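# Pin cable end under gripper finger, lift reel

## Task

Close one gripper on the reel so that one of its fingers also pins the cable at a point close to one of the cable's ends. Declare completion only when that single grip keeps the reel still and well above the table. At that moment the other arm must be away from both reel and cable, holding nothing, and touching the holding arm lightly at most.

## Robot and tools

Robot: two arms, left_arm and right_arm, each ending in a parallel gripper. Nothing may be knocked or placed off the table. Avoid drops, slips, slams and hard contact between the arms, which can end the scene. A loose object may occasionally get a brief external shove.

Frame: all printed positions share one scene frame. The origin lies on the table surface midway between the arms, +z is up, +x points out over the table, and left_arm sits on the +y side. The names left and right do not correspond to image sides. Each result line shows, per arm, end_effector_position (metres) and end_effector_quat_wxyz; printed positions can be somewhat wrong, more so at long reach. end_effector_position is the spot between the finger pads, roughly 1 cm short of the tips. In its own axes, a gripper's fingers extend along +z and open and close along y.

The 14-number row (used by both execute_actions and move): a single flat list covering both arms. First seven are left_arm: dx, dy, dz, rx, ry, rz, opening; next seven are right_arm in the same order. Every value lies in [-1, 1], and an arm that should not move still needs its seven numbers. dx..rz are an offset, not a pose: they express the gripper's target relative to its pose in the most recent result that showed it (before any such result in the scene, and for second or later calls in one reply, relative to where the robot stands when the action begins), measured in that gripper's own axes. Scale: 1.0 equals 0.6 m of translation or 180 degrees of rotation; rx, ry, rz form one rotation vector. opening is absolute, not an offset: +1 is fully open (0.094 m), -1 closed.

execute_actions(actions, pictures): actions is a list holding at most one item. Empty list {"actions": []} just returns the state. An action {"rows": [[14 numbers], ...], "steps": n} runs up to 15 control steps of 1/30 s (default 15); each row covers one step and the final row repeats to fill the count. Every row is measured from the same reference pose, not from the row before it. A wait {"steps": n} (n up to 300) sends nothing and returns after n steps counted from the previous result, so thinking time is included. pictures (boolean) toggles camera images, which come by default. A refused call sends nothing to the robot.

move(target, speed): target is one 14-number row as above. Each gripper follows a straight line toward its target; both paths finish together, lasting 0.5 to 10 s, and stop short if more time would be needed. speed is the top path speed in m/s, 0.002 to 0.5 (default 0.25), with turning capped at twice that in rad/s. Paths ignore obstacles and the other arm. Grippers lag, drift and may overshoot the speed, especially with a nearly straight arm. Faster moves and targets set deeper past a contact mean harder impacts and pressing. The opening is sent at the move's start. The result adds a "move:" line giving the ending (done, off_target, moving, held, fault) and any limits; an ending naming one arm means the other is done. held there means a check blocked that arm's final step; limits=paced means its pose was clipped; limits=held means some steps were blocked en route, after which the arm may move far faster than speed. Each gripper's distance from its target is listed.

wait(seconds): 0 to 10 s with no new command.

zoom_image(camera, region): a closer view of the latest image from cam_high, cam_low, cam_left_wrist or cam_right_wrist; region is [x0, y0, x1, y1] in pixels from the top-left, at most 504 by 504. All cameras are 504x504.

finished_scene(scene): ends the scene whose number is given, permanently, and reports whether the goal was met; the goal must still hold then. Replying without a tool call ends everything.

Control behaviour: each step the commanded pose is clipped to within 70 mm and 16 degrees of the measured pose, then damped inverse kinematics moves the joints, favouring position over orientation. Elbows stop just before full extension. After an action, an arm only continues up to its last clipped pose, so large displacements need several calls; check the result and send the remainder. Arms tend to settle a centimetre or more low, and zero offsets pull an arm back to its reference pose (they are not a wait) and can let it sag further. To hold an arm still, send the correction to its desired pose in the reply's first call and zeros afterwards, raising the aim if it still sits low. A "Hand target" line shows where the controller is driving each gripper. "pose unreachable" means the clearance check altered or blocked that arm's command; HELD flags steps where part of the row was withheld. A FAULT line means a stopped arm.

Joint ranges (rad, base to gripper): waist -2.880 to 2.880, shoulder 0.000 to 3.142, elbow 0.000 to 3.019, wrist pitch -1.693 to 1.571, wrist yaw -1.571 to 1.571, wrist roll -2.094 to 2.094.

Gripping: grip_measured reports finger opening on the command scale; the last Joint positions value per arm is the opening in metres. Readings may be off by about 1 mm, fixed per gripper. To hold, command an opening below grip_measured: roughly 0.03 lower grips firmly, less lower grips gently. Pad force tops out near 50 to 62 N, lower on thin parts (under about 2 mm), with brief spikes at first contact. An arm blocked by an object keeps pushing until commanded otherwise.

Motor heat: carrying load warms the motors; a MOTOR HOT line appears from 85 °C, and at 100 °C an OVER-TEMPERATURE FAULT makes that arm release and fall, so avoid holding loads longer than necessary.

Each tool is called after ">>>" by a JSON object that holds its "fn" and its "kwargs".

## Session

>>> {"fn": "execute_actions", "kwargs": {"actions": []}}

Scene clock: 0.00 s of 4800.00 s.
left_arm: end_effector_position=(+0.3321, +0.2147, +0.3427) grip_measured=+1.000 end_effector_quat_wxyz=(+0.216, -0.450, +0.863, +0.080) | right_arm: end_effector_position=(+0.2592, -0.3493, +0.0939) grip_measured=+1.000 end_effector_quat_wxyz=(+0.029, -0.127, +0.986, -0.100)
Joint positions: left_arm=[-0.265  1.006  1.223 -1.61  -0.432 -1.291  0.094] | right_arm=[ 0.239  1.118  0.672 -1.072  0.203 -0.099  0.094]
Joint velocities: left_arm=[ 0.005 -0.005  0.017 -0.002 -0.007 -0.037  0.   ] | right_arm=[ 0.005 -0.005  0.002  0.002  0.022  0.022  0.   ]
Motor temperatures (°C, as the motors report them): left_arm=[23 29 36 26 23 26] | right_arm=[24 29 33 26 25 25]
Hand target (left_arm): +0.336, +0.213, +0.352; +0.224, -0.452, +0.860, +0.071
Hand target (right_arm): +0.268, -0.348, +0.101; +0.039, -0.126, +0.986, -0.100

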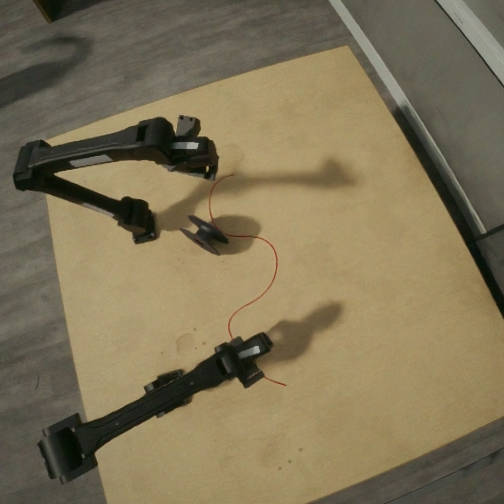

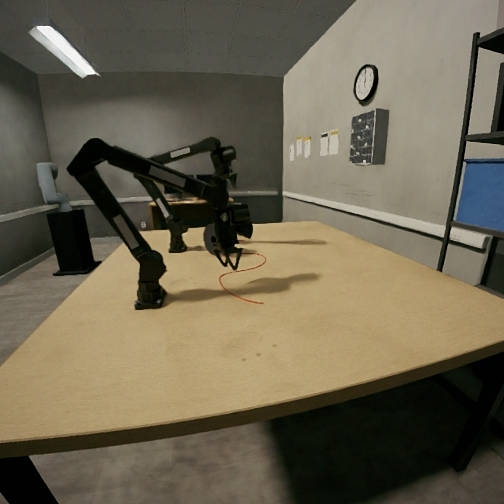

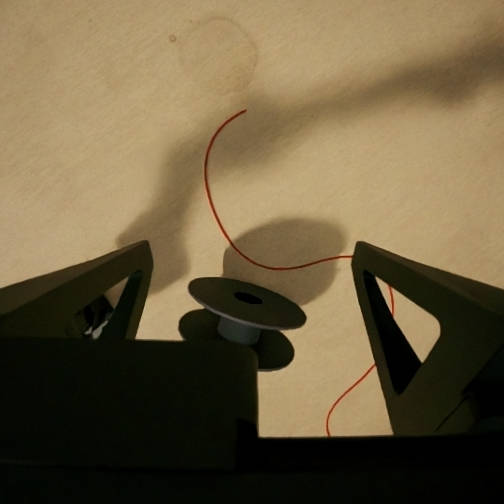

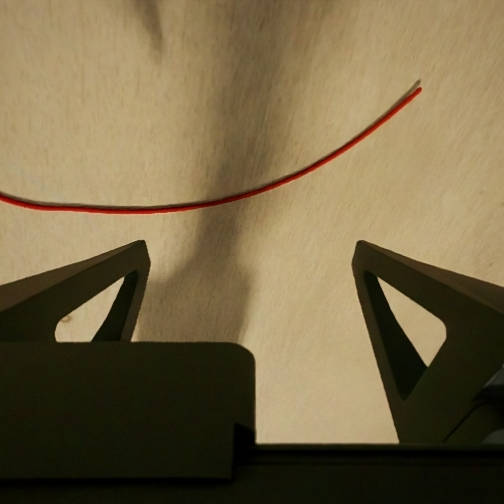

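>>> {"fn": "move", "kwargs": {"target": [0.115,0.183,0.011,0.2277,0.0215,0.503,1, -0.133,-0.167,0.07,-0.0559,0.0404,0.2994,0.2], "speed": 0.2}}

Scene clock: 79.80 s of 4800.00 s.
left_arm: end_effector_position=(+0.2122, +0.2283, +0.3035) grip_measured=+1.000 end_effector_quat_wxyz=(+0.207, +0.373, +0.901, -0.081) | right_arm: end_effector_position=(+0.3407, -0.4221, +0.0709) grip_measured=+0.202 end_effector_quat_wxyz=(-0.023, +0.328, +0.945, +0.001)
Joint positions: left_arm=[ 0.325  0.601  0.946 -1.658  0.37   0.959  0.094] | right_arm=[-0.101  1.461  0.917 -1.072 -0.009  0.491  0.056]
Joint velocities: left_arm=[-0.024 -0.024 -0.012  0.002  0.022  0.022  0.   ] | right_arm=[-0.015 -0.015 -0.012 -0.002 -0.051 -0.037 -0.001]
Motor temperatures (°C, as the motors report them): left_arm=[23 28 45 27 24 26] | right_arm=[24 29 41 26 25 25]
Hand target (left_arm): +0.211, +0.229, +0.298; +0.198, +0.372, +0.902, -0.089
Hand target (right_arm): +0.364, -0.428, +0.080; -0.001, +0.337, +0.941, +0.007
Off the commanded pose (left_arm): 0.004 m, 1 deg.
Off the commanded pose (right_arm): 0.026 m, 3 deg.
After step 180, 68.87 s passed at rest.
move: off_target (right_arm)

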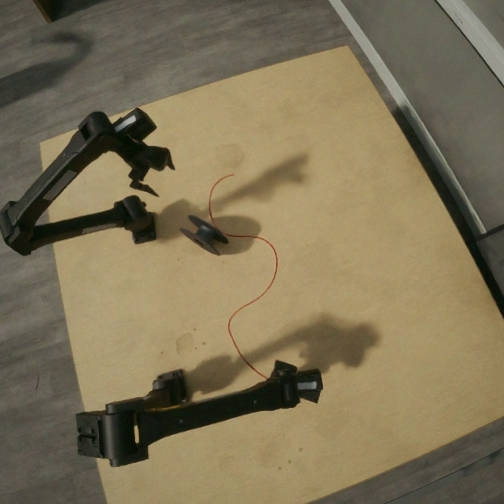

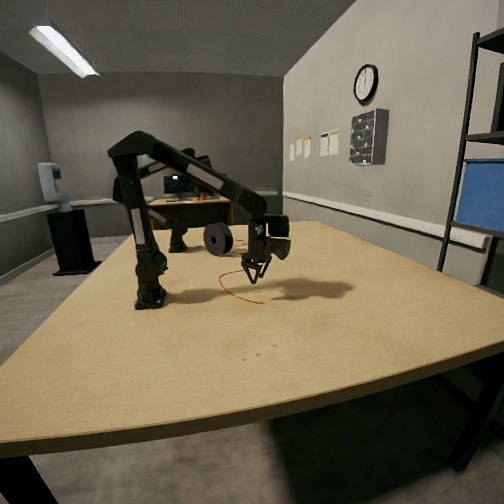

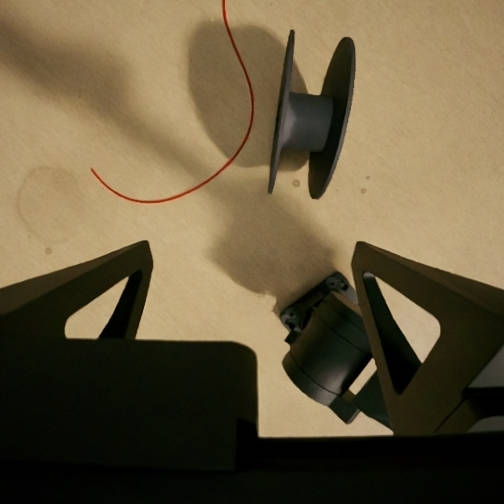

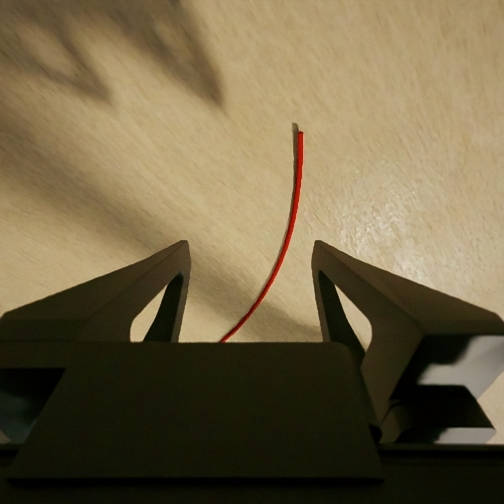

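>>> {"fn": "move", "kwargs": {"target": [-0.083,-0.083,0,0,0,0.044,1, 0.02,-0.047,0.11,0,-0.015,0,0.2], "speed": 0.08}}

Scene clock: 92.03 s of 4800.00 s.
left_arm: end_effector_position=(+0.2014, +0.1651, +0.3034) grip_measured=+1.000 end_effector_quat_wxyz=(+0.186, +0.437, +0.878, -0.067) | right_arm: end_effector_position=(+0.3123, -0.4324, +0.0118) grip_measured=+0.202 end_effector_quat_wxyz=(-0.001, +0.330, +0.944, -0.004)
Joint positions: left_arm=[-0.21   0.585  0.946 -1.579  0.185  0.578  0.094] | right_arm=[-0.138  1.48   0.744 -0.838  0.007  0.46   0.056]
Joint velocities: left_arm=[-0.005 -0.015 -0.022  0.007 -0.022 -0.037  0.   ] | right_arm=[ 0.005 -0.015 -0.002 -0.012 -0.051  0.037 -0.001]
Motor temperatures (°C, as the motors report them): left_arm=[23 27 44 27 24 26] | right_arm=[24 29 42 26 25 25]
Hand target (left_arm): +0.208, +0.163, +0.324; +0.212, +0.435, +0.873, -0.062
Hand target (right_arm): +0.312, -0.436, +0.006; -0.001, +0.328, +0.945, -0.006
Off the commanded pose (left_arm): 0.023 m, 3 deg.
Off the commanded pose (right_arm): 0.007 m, 0 deg.
After step 180, 4.77 s passed at rest.
move: off_target (left_arm)

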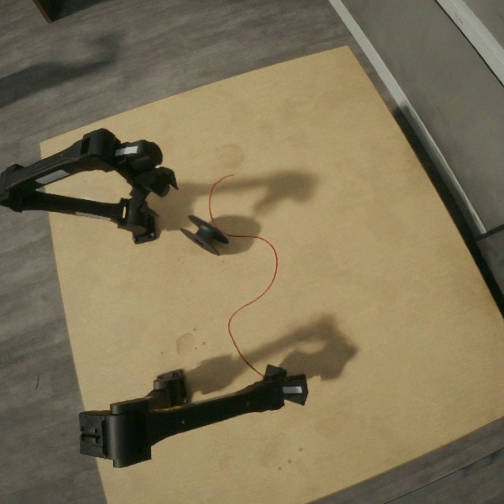

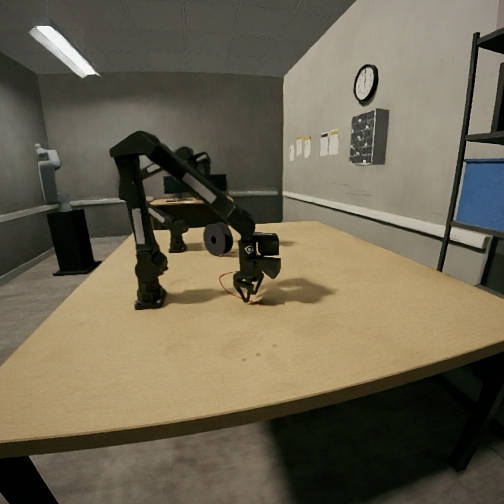

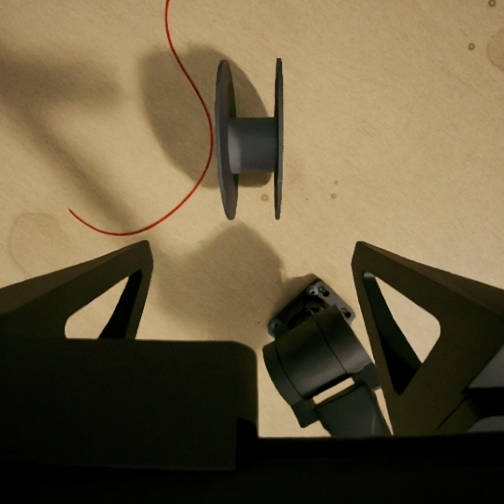

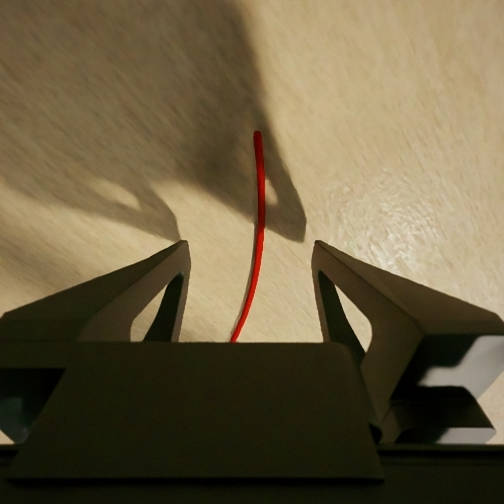

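>>> {"fn": "move", "kwargs": {"target": [0,0,0,0,0,0,1, 0.045,0.008,-0.005,0,0,0,0.2], "speed": 0.05}}

>>> {"fn": "move", "kwargs": {"target": [0,0,0,0,0,0,1, 0,0,0.03,0,0,0,0.2], "speed": 0.04}}

>>> {"fn": "move", "kwargs": {"target": [0,0,0,0,0,0,1, 0,0,0.003,0,0,0,-1], "speed": 0.04}}

Scene clock: 104.43 s of 4800.00 s.
left_arm: end_effector_position=(+0.2014, +0.1652, +0.3034) grip_measured=+1.000 end_effector_quat_wxyz=(+0.186, +0.435, +0.878, -0.067) | right_arm: end_effector_position=(+0.2978, -0.4147, +0.0143) grip_measured=+0.202 end_effector_quat_wxyz=(+0.001, +0.326, +0.945, -0.003)
Joint positions: left_arm=[-0.21   0.585  0.946 -1.579  0.185  0.575  0.094] | right_arm=[-0.094  1.428  0.697 -0.838  0.007  0.496  0.056]
Joint velocities: left_arm=[-0.015 -0.005  0.007 -0.002  0.007  0.007  0.   ] | right_arm=[-0.015 -0.015 -0.002  0.002  0.037 -0.022 -0.001]
Motor temperatures (°C, as the motors report them): left_arm=[23 27 47 27 24 26] | right_arm=[24 29 39 26 25 25]
Hand target (left_arm): +0.201, +0.165, +0.303; +0.186, +0.437, +0.878, -0.067
Hand target (right_arm): +0.294, -0.412, +0.014; -0.001, +0.330, +0.944, -0.005
Off the commanded pose (left_arm): 0.000 m, 0 deg.
Off the commanded pose (right_arm): 0.005 m, 1 deg.
After step 180, 5.53 s passed at rest.
move: done

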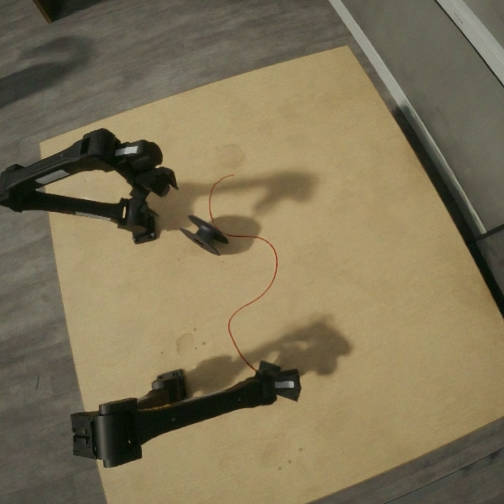

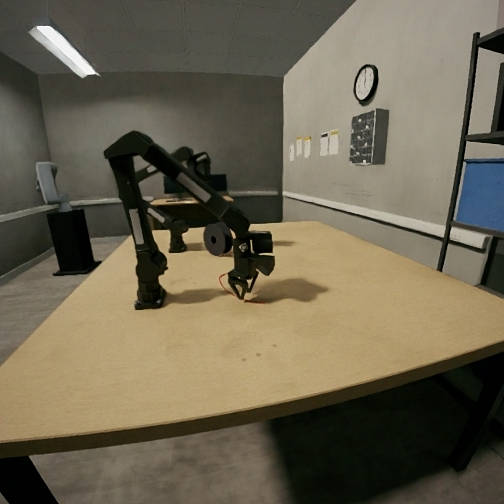

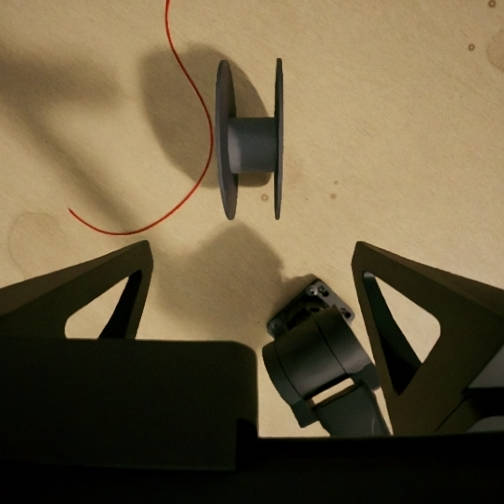

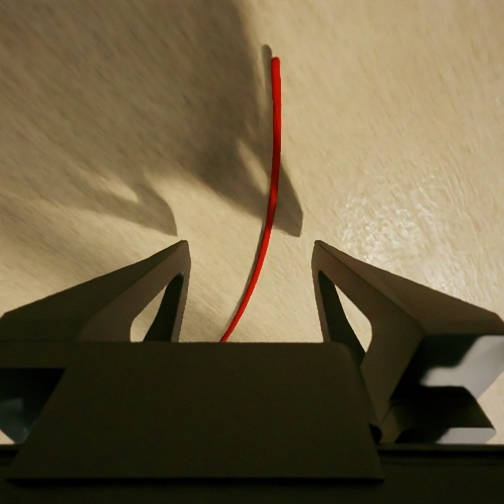

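Scene clock: 105.20 s of 4800.00 s.
left_arm: end_effector_position=(+0.2014, +0.1652, +0.3034) grip_measured=+1.000 end_effector_quat_wxyz=(+0.186, +0.435, +0.878, -0.067) | right_arm: end_effector_position=(+0.2993, -0.4150, +0.0038) grip_measured=+0.202 end_effector_quat_wxyz=(+0.004, +0.326, +0.945, -0.003)
Joint positions: left_arm=[-0.21   0.585  0.946 -1.579  0.185  0.575  0.094] | right_arm=[-0.094  1.453  0.686 -0.798  0.007  0.496  0.056]
Joint velocities: left_arm=[ 0.005  0.015  0.007 -0.012  0.066 -0.11   0.   ] | right_arm=[-0.005 -0.005  0.002  0.002  0.007  0.007  0.   ]
Motor temperatures (°C, as the motors report them): left_arm=[23 27 47 27 24 26] | right_arm=[24 29 39 26 25 25]
Hand target (left_arm): +0.201, +0.165, +0.303; +0.186, +0.435, +0.878, -0.067
Hand target (right_arm): +0.298, -0.415, -0.003; +0.001, +0.326, +0.945, -0.003
Off the commanded pose (left_arm): 0.000 m, 0 deg.
Off the commanded pose (right_arm): 0.008 m, 0 deg.
move: done

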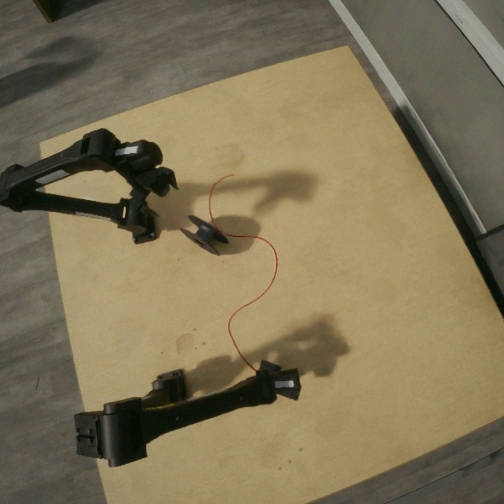

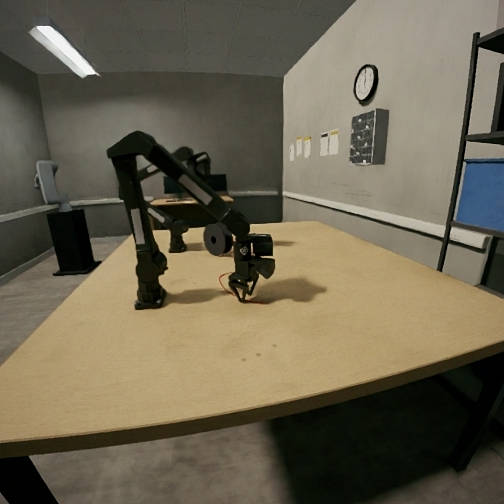

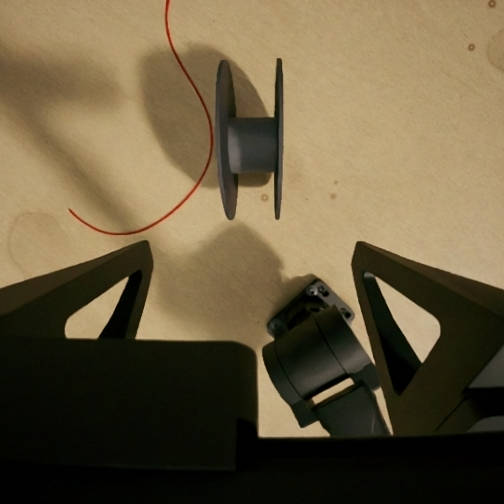

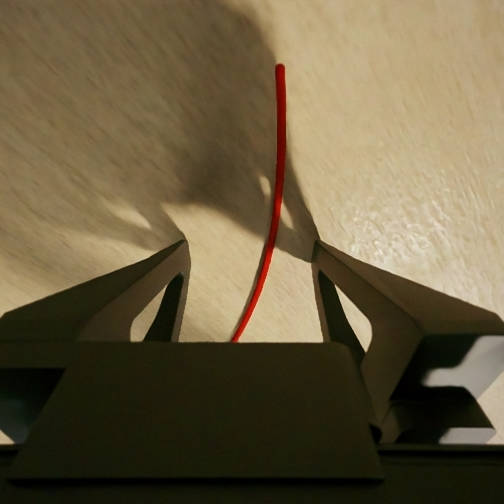

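Scene clock: 105.90 s of 4800.00 s.
left_arm: end_effector_position=(+0.2014, +0.1652, +0.3034) grip_measured=+1.000 end_effector_quat_wxyz=(+0.186, +0.435, +0.878, -0.067) | right_arm: end_effector_position=(+0.2993, -0.4151, +0.0038) grip_measured=-0.973 end_effector_quat_wxyz=(+0.004, +0.326, +0.945, -0.003)
Joint positions: left_arm=[-0.21   0.585  0.946 -1.579  0.185  0.575  0.094] | right_arm=[-0.094  1.453  0.686 -0.798  0.008  0.496  0.001]
Joint velocities: left_arm=[-0.005 -0.015  0.002 -0.002  0.007  0.007  0.   ] | right_arm=[-0.024 -0.005  0.012  0.002 -0.066 -0.022 -0.001]
Motor temperatures (°C, as the motors report them): left_arm=[23 27 46 27 24 26] | right_arm=[24 29 39 26 25 25]
Hand target (left_arm): +0.201, +0.165, +0.303; +0.186, +0.435, +0.878, -0.067
Hand target (right_arm): +0.299, -0.415, +0.002; +0.004, +0.326, +0.945, -0.003
Off the commanded pose (left_arm): 0.000 m, 0 deg.
Off the commanded pose (right_arm): 0.002 m, 0 deg.
move: done

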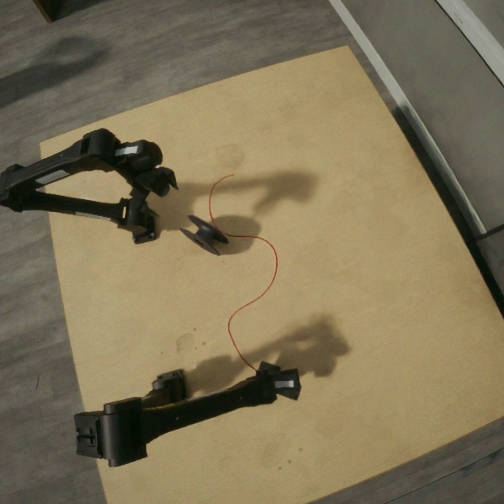

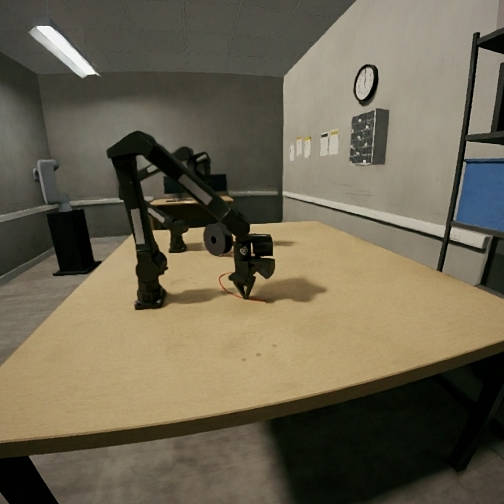

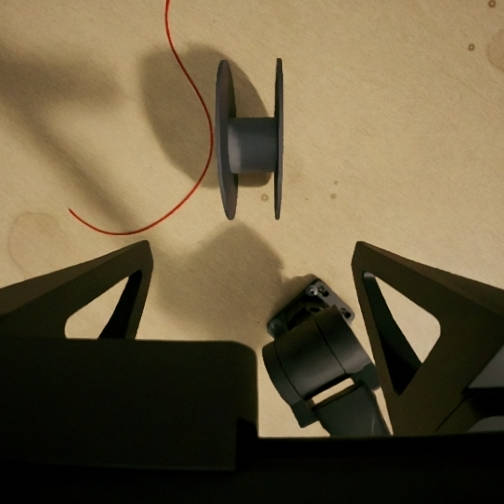

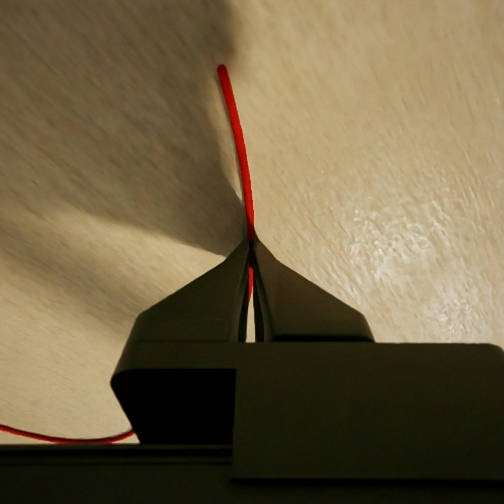

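>>> {"fn": "move", "kwargs": {"target": [0,0,0,0,0,0,1, 0.167,0.43,-0.327,0,0,-0.5,-1], "speed": 0.15}}

Scene clock: 133.73 s of 4800.00 s.
left_arm: end_effector_position=(+0.2014, +0.1652, +0.3034) grip_measured=+1.000 end_effector_quat_wxyz=(+0.186, +0.435, +0.878, -0.067) | right_arm: end_effector_position=(+0.3637, -0.1598, +0.1852) grip_measured=-0.973 end_effector_quat_wxyz=(-0.010, -0.429, +0.903, -0.015)
Joint positions: left_arm=[-0.21   0.585  0.946 -1.579  0.185  0.575  0.094] | right_arm=[ 0.571  1.499  1.282 -1.376  0.029 -0.391  0.001]
Joint velocities: left_arm=[-0.015 -0.005 -0.017 -0.012 -0.037 -0.051  0.   ] | right_arm=[-0.015  0.005 -0.017  0.007  0.066 -0.051 -0.001]
Motor temperatures (°C, as the motors report them): left_arm=[23 27 44 27 24 26] | right_arm=[24 30 39 26 25 25]
Hand target (left_arm): +0.201, +0.165, +0.303; +0.186, +0.435, +0.878, -0.067
Hand target (right_arm): +0.375, -0.152, +0.196; -0.004, -0.438, +0.899, -0.017
Off the commanded pose (left_arm): 0.000 m, 0 deg.
Off the commanded pose (right_arm): 0.023 m, 2 deg.
After step 180, 16.20 s passed at rest.
move: off_target (right_arm)

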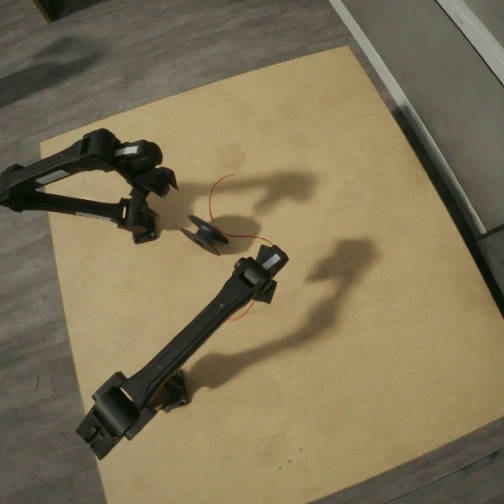

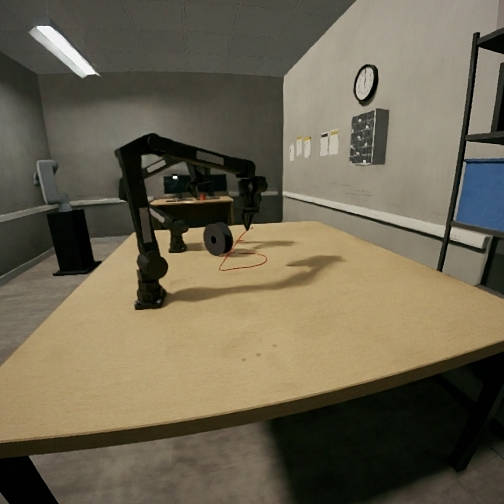

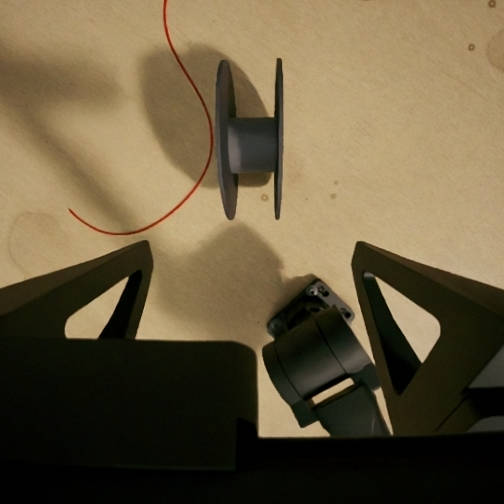

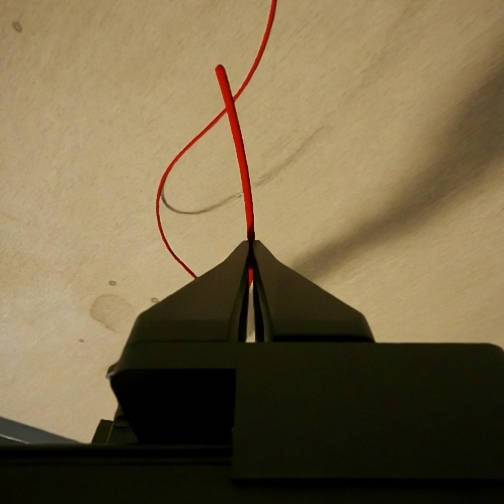

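>>> {"fn": "move", "kwargs": {"target": [0,0,0,0,0,0,1, -0.081,0.138,0.025,-0.0494,-0.0733,-0.3754,-1], "speed": 0.12}}

>>> {"fn": "zoom_image", "kwargs": {"camera": "cam_low", "region": [160, 150, 290, 280]}}

Scene clock: 156.23 s of 4800.00 s.
left_arm: end_effector_position=(+0.2014, +0.1652, +0.3034) grip_measured=+1.000 end_effector_quat_wxyz=(+0.186, +0.435, +0.878, -0.067) | right_arm: end_effector_position=(+0.3257, -0.0796, +0.1704) grip_measured=-0.973 end_effector_quat_wxyz=(-0.044, +0.848, -0.518, -0.103)
Joint positions: left_arm=[-0.21   0.585  0.946 -1.579  0.185  0.575  0.094] | right_arm=[ 0.674  1.528  1.264 -1.312 -0.225 -1.448  0.001]
Joint velocities: left_arm=[ 0.005  0.015 -0.002  0.007  0.022 -0.007  0.   ] | right_arm=[-0.005 -0.015  0.002  0.002  0.022 -0.11   0.001]
Motor temperatures (°C, as the motors report them): left_arm=[23 26 44 27 24 26] | right_arm=[24 30 43 26 25 25]
Hand target (left_arm): +0.201, +0.165, +0.303; +0.186, +0.435, +0.878, -0.067
Hand target (right_arm): +0.331, -0.071, +0.167; -0.048, +0.854, -0.507, -0.104
Off the commanded pose (left_arm): 0.000 m, 0 deg.
Off the commanded pose (right_arm): 0.011 m, 2 deg.
After step 180, 11.07 s passed at rest.
move: off_target (right_arm)

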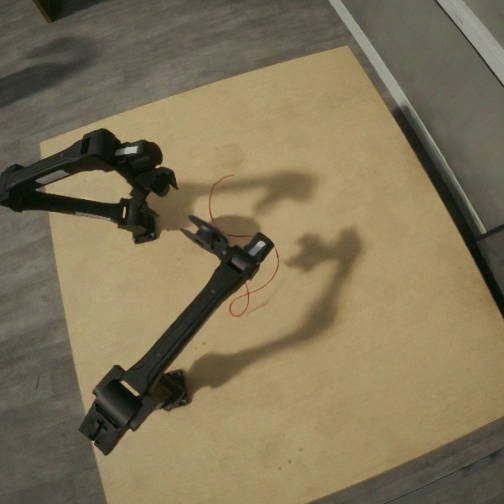

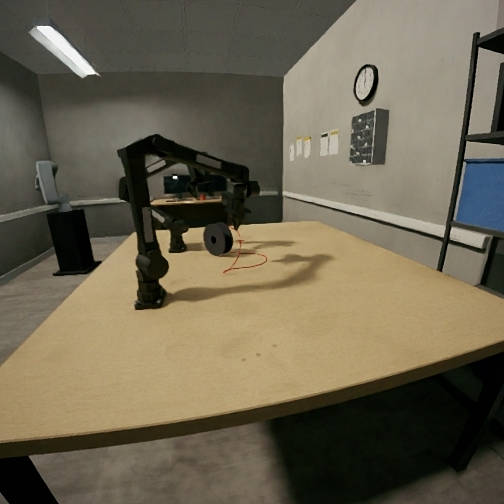

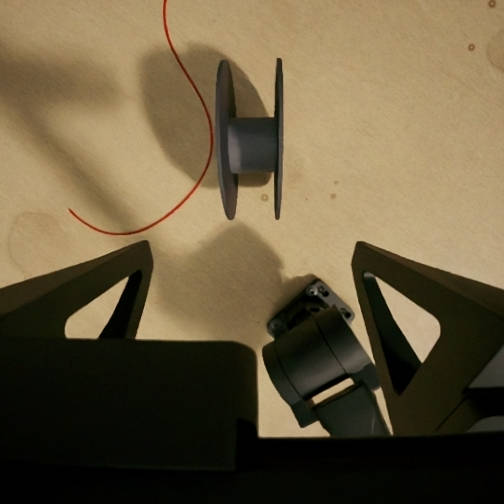

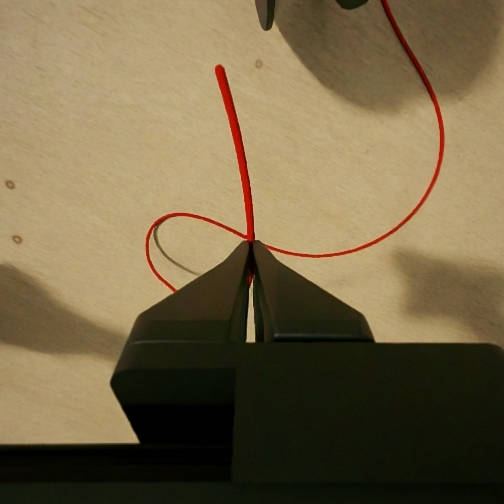

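Region (160, 150, 290, 280) of cam_low's 504x504 image, scaled by 3.877, with more detail than that image has.

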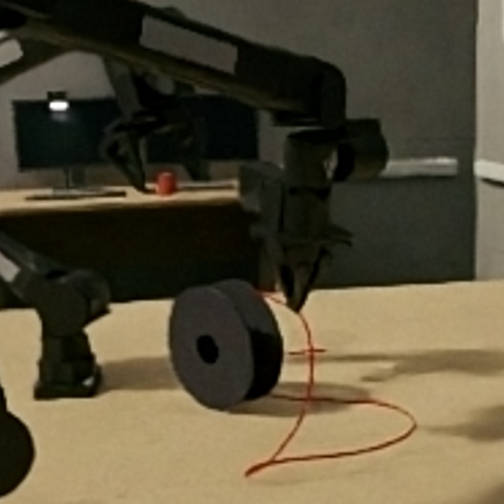

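>>> {"fn": "move", "kwargs": {"target": [0,0,0,0,0,0,1, -0.2,0,0.15,0,0,0,-1], "speed": 0.08}}

>>> {"fn": "zoom_image", "kwargs": {"camera": "cam_low", "region": [160, 150, 290, 280]}}

Scene clock: 171.33 s of 4800.00 s.
left_arm: end_effector_position=(+0.2014, +0.1652, +0.3034) grip_measured=+1.000 end_effector_quat_wxyz=(+0.186, +0.435, +0.878, -0.067) | right_arm: end_effector_position=(+0.2598, +0.0347, +0.1170) grip_measured=-0.973 end_effector_quat_wxyz=(-0.042, +0.852, -0.512, -0.100)
Joint positions: left_arm=[-0.21   0.585  0.946 -1.579  0.185  0.575  0.094] | right_arm=[ 0.96   1.635  1.245 -1.126 -0.211 -1.169  0.001]
Joint velocities: left_arm=[-0.005 -0.015  0.002  0.002 -0.066  0.007  0.   ] | right_arm=[-0.005 -0.005 -0.002  0.002 -0.007  0.11   0.001]
Motor temperatures (°C, as the motors report them): left_arm=[23 26 44 27 24 26] | right_arm=[24 30 42 26 25 25]
Hand target (left_arm): +0.201, +0.165, +0.303; +0.186, +0.435, +0.878, -0.067
Hand target (right_arm): +0.263, +0.039, +0.109; -0.042, +0.849, -0.518, -0.098
Off the commanded pose (left_arm): 0.000 m, 0 deg.
Off the commanded pose (right_arm): 0.010 m, 1 deg.
After step 180, 6.87 s passed at rest.
move: done

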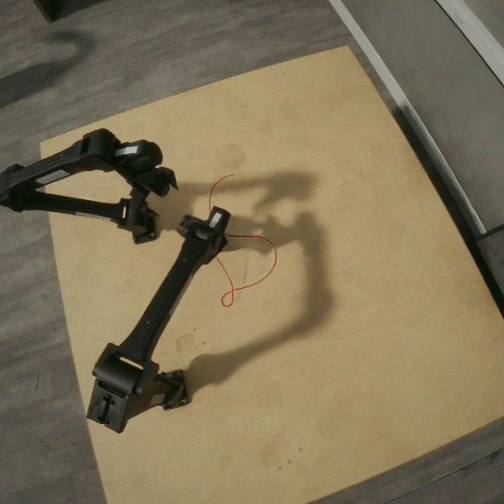

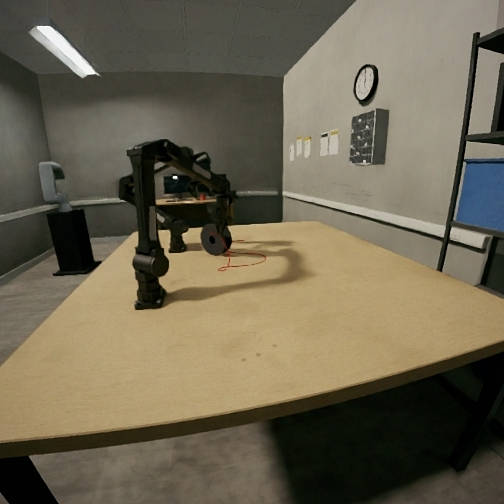

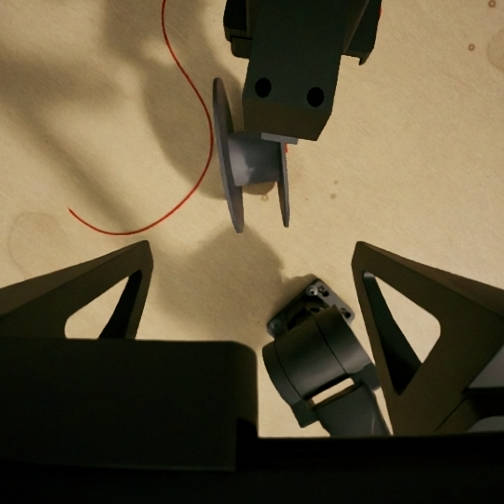

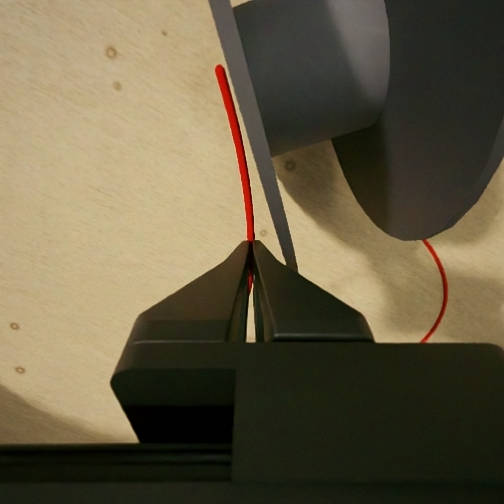

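Region (160, 150, 290, 280) of cam_low's 504x504 image, scaled by 3.877, with more detail than that image has.

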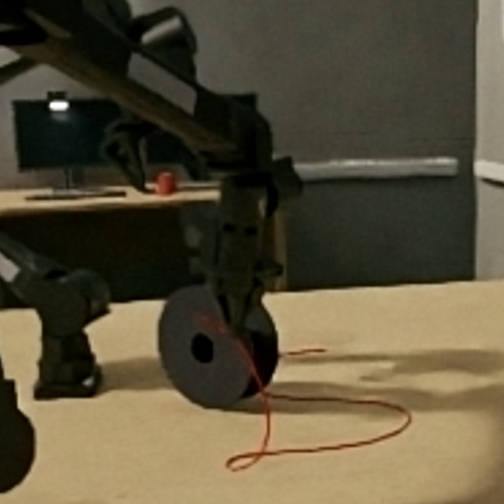

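>>> {"fn": "move", "kwargs": {"target": [0,0,0,0,0,-0.04,1, 0.0,0.008,0.067,0,-0.155,0,-1], "speed": 0.06}}

>>> {"fn": "zoom_image", "kwargs": {"camera": "cam_low", "region": [160, 150, 290, 280]}}

Scene clock: 212.67 s of 4800.00 s.
left_arm: end_effector_position=(+0.2014, +0.1652, +0.3034) grip_measured=+1.000 end_effector_quat_wxyz=(+0.181, +0.383, +0.902, -0.078) | right_arm: end_effector_position=(+0.2479, +0.0426, +0.0868) grip_measured=-0.973 end_effector_quat_wxyz=(-0.162, +0.801, -0.489, -0.304)
Joint positions: left_arm=[-0.21   0.585  0.946 -1.579  0.185  0.458  0.094] | right_arm=[ 0.837  1.634  1.041 -0.789 -0.683 -1.218  0.001]
Joint velocities: left_arm=[-0.024 -0.024  0.007 -0.002 -0.066 -0.066  0.   ] | right_arm=[ 0.015  0.005  0.002  0.007  0.007 -0.007 -0.001]
Motor temperatures (°C, as the motors report them): left_arm=[23 26 44 27 24 26] | right_arm=[24 31 40 26 25 25]
Hand target (left_arm): +0.201, +0.165, +0.303; +0.181, +0.379, +0.904, -0.079
Hand target (right_arm): +0.250, +0.041, +0.078; -0.164, +0.802, -0.486, -0.305
Off the commanded pose (left_arm): 0.000 m, 0 deg.
Off the commanded pose (right_arm): 0.010 m, 0 deg.
After step 230, 29.37 s passed at rest.
move: done

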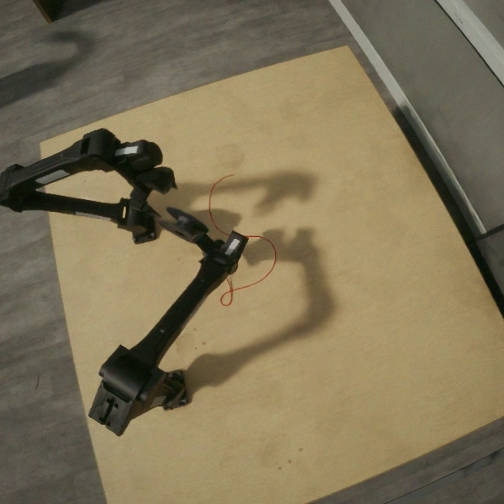

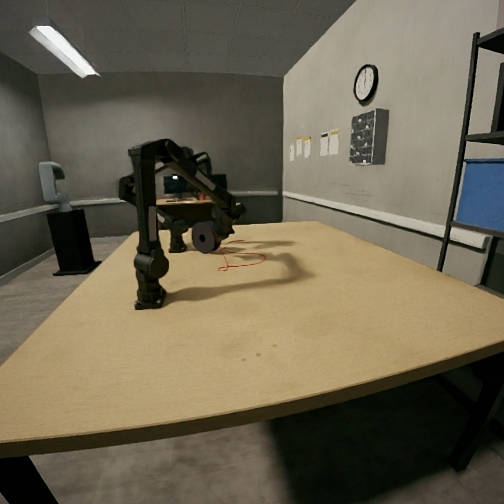

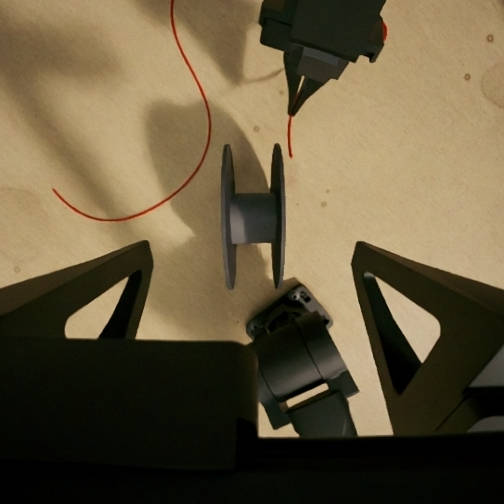

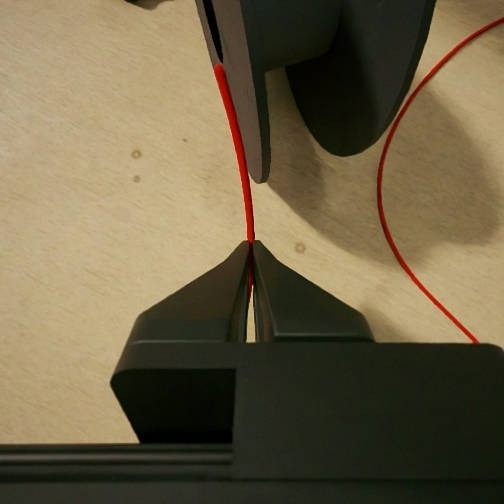

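Region (160, 150, 290, 280) of cam_low's 504x504 image, scaled by 3.877, with more detail than that image has.

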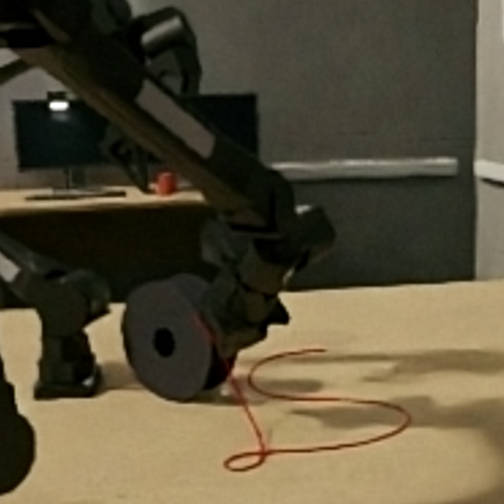

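>>> {"fn": "move", "kwargs": {"target": [0,0,0,0,0,0,1, -0.075,0.005,0.06,0,0,0,-1], "speed": 0.05}}

>>> {"fn": "zoom_image", "kwargs": {"camera": "cam_low", "region": [160, 150, 290, 280]}}

Scene clock: 228.53 s of 4800.00 s.
left_arm: end_effector_position=(+0.2014, +0.1652, +0.3034) grip_measured=+1.000 end_effector_quat_wxyz=(+0.181, +0.383, +0.903, -0.078) | right_arm: end_effector_position=(+0.2106, +0.0788, +0.0868) grip_measured=-0.973 end_effector_quat_wxyz=(-0.151, +0.804, -0.488, -0.305)
Joint positions: left_arm=[-0.21   0.585  0.946 -1.579  0.185  0.457  0.094] | right_arm=[ 0.954  1.634  1.041 -0.726 -0.655 -1.085  0.001]
Joint velocities: left_arm=[-0.005  0.005 -0.002  0.007 -0.037  0.007  0.   ] | right_arm=[-0.005 -0.005 -0.002 -0.002  0.007  0.007 -0.001]
Motor temperatures (°C, as the motors report them): left_arm=[23 26 44 27 24 26] | right_arm=[24 31 39 26 26 25]
Hand target (left_arm): +0.201, +0.165, +0.303; +0.181, +0.383, +0.902, -0.078
Hand target (right_arm): +0.219, +0.091, +0.088; -0.161, +0.802, -0.489, -0.302
Off the commanded pose (left_arm): 0.000 m, 0 deg.
Off the commanded pose (right_arm): 0.015 m, 1 deg.
After step 180, 8.40 s passed at rest.
move: off_target (right_arm)

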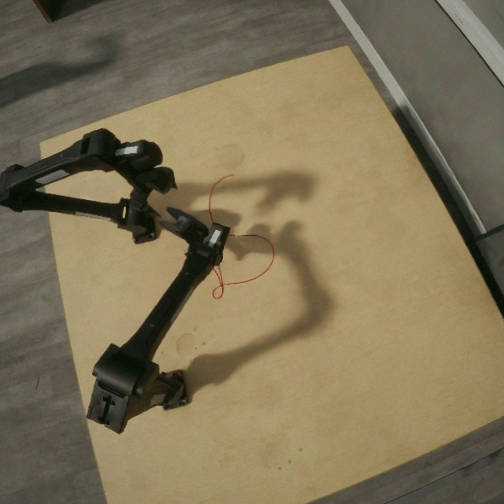

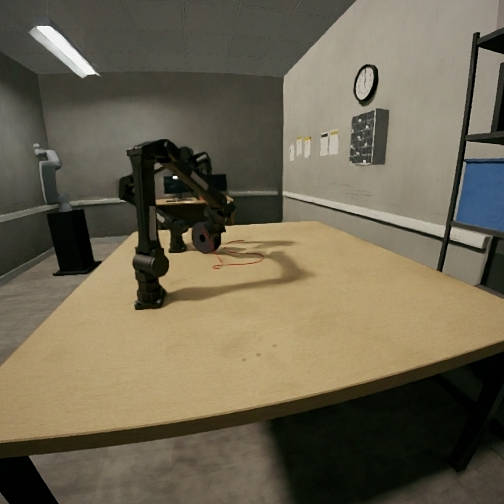

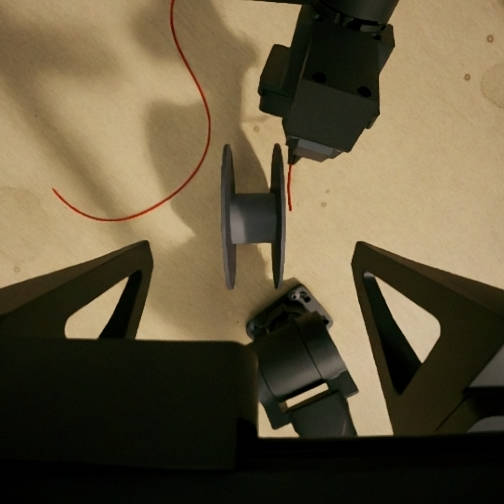

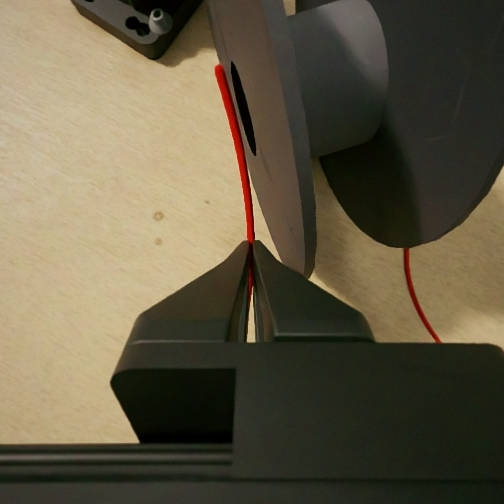

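Region (160, 150, 290, 280) of cam_low's 504x504 image, scaled by 3.877, with more detail than that image has.

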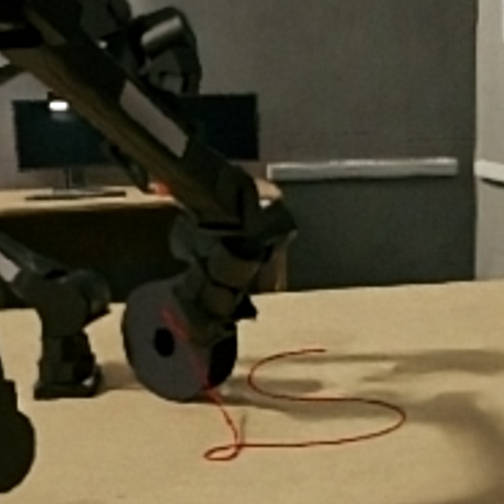

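>>> {"fn": "move", "kwargs": {"target": [-0.042,-0.008,0.217,0,0,0,1, 0,0,0,0,0,0,-1], "speed": 0.07}}

Scene clock: 240.40 s of 4800.00 s.
left_arm: end_effector_position=(+0.2434, +0.1176, +0.1992) grip_measured=+1.000 end_effector_quat_wxyz=(+0.175, +0.392, +0.900, -0.069) | right_arm: end_effector_position=(+0.2224, +0.0653, +0.0806) grip_measured=-0.973 end_effector_quat_wxyz=(-0.149, +0.795, -0.506, -0.300)
Joint positions: left_arm=[-0.399  0.707  0.707 -1.206  0.103  0.301  0.094] | right_arm=[ 0.919  1.634  1.026 -0.726 -0.648 -1.085  0.001]
Joint velocities: left_arm=[-0.005 -0.005 -0.007 -0.017 -0.007 -0.037  0.   ] | right_arm=[-0.005  0.005 -0.012  0.002 -0.022 -0.022  0.001]
Motor temperatures (°C, as the motors report them): left_arm=[23 26 44 27 23 26] | right_arm=[24 31 40 26 25 25]
Hand target (left_arm): +0.249, +0.109, +0.194; +0.181, +0.383, +0.902, -0.077
Hand target (right_arm): +0.210, +0.078, +0.087; -0.151, +0.804, -0.488, -0.305
Off the commanded pose (left_arm): 0.012 m, 2 deg.
Off the commanded pose (right_arm): 0.019 m, 2 deg.
After step 180, 3.67 s passed at rest.
move: off_target (left_arm, right_arm)

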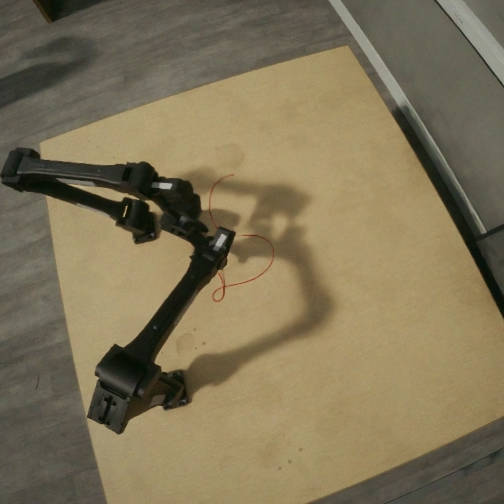

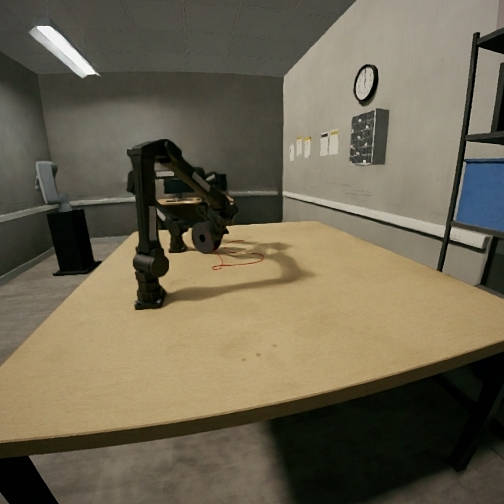

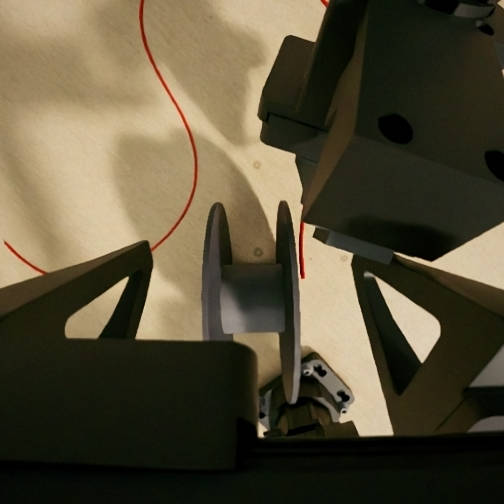

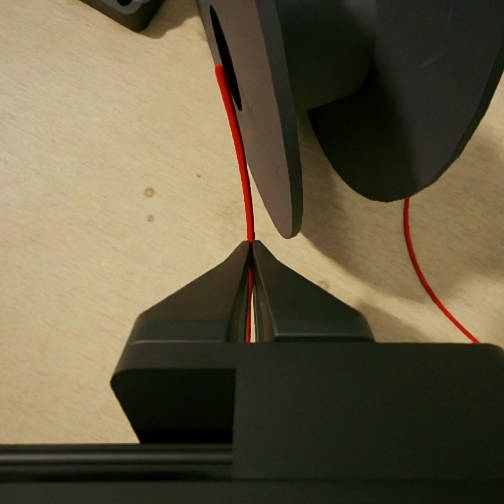

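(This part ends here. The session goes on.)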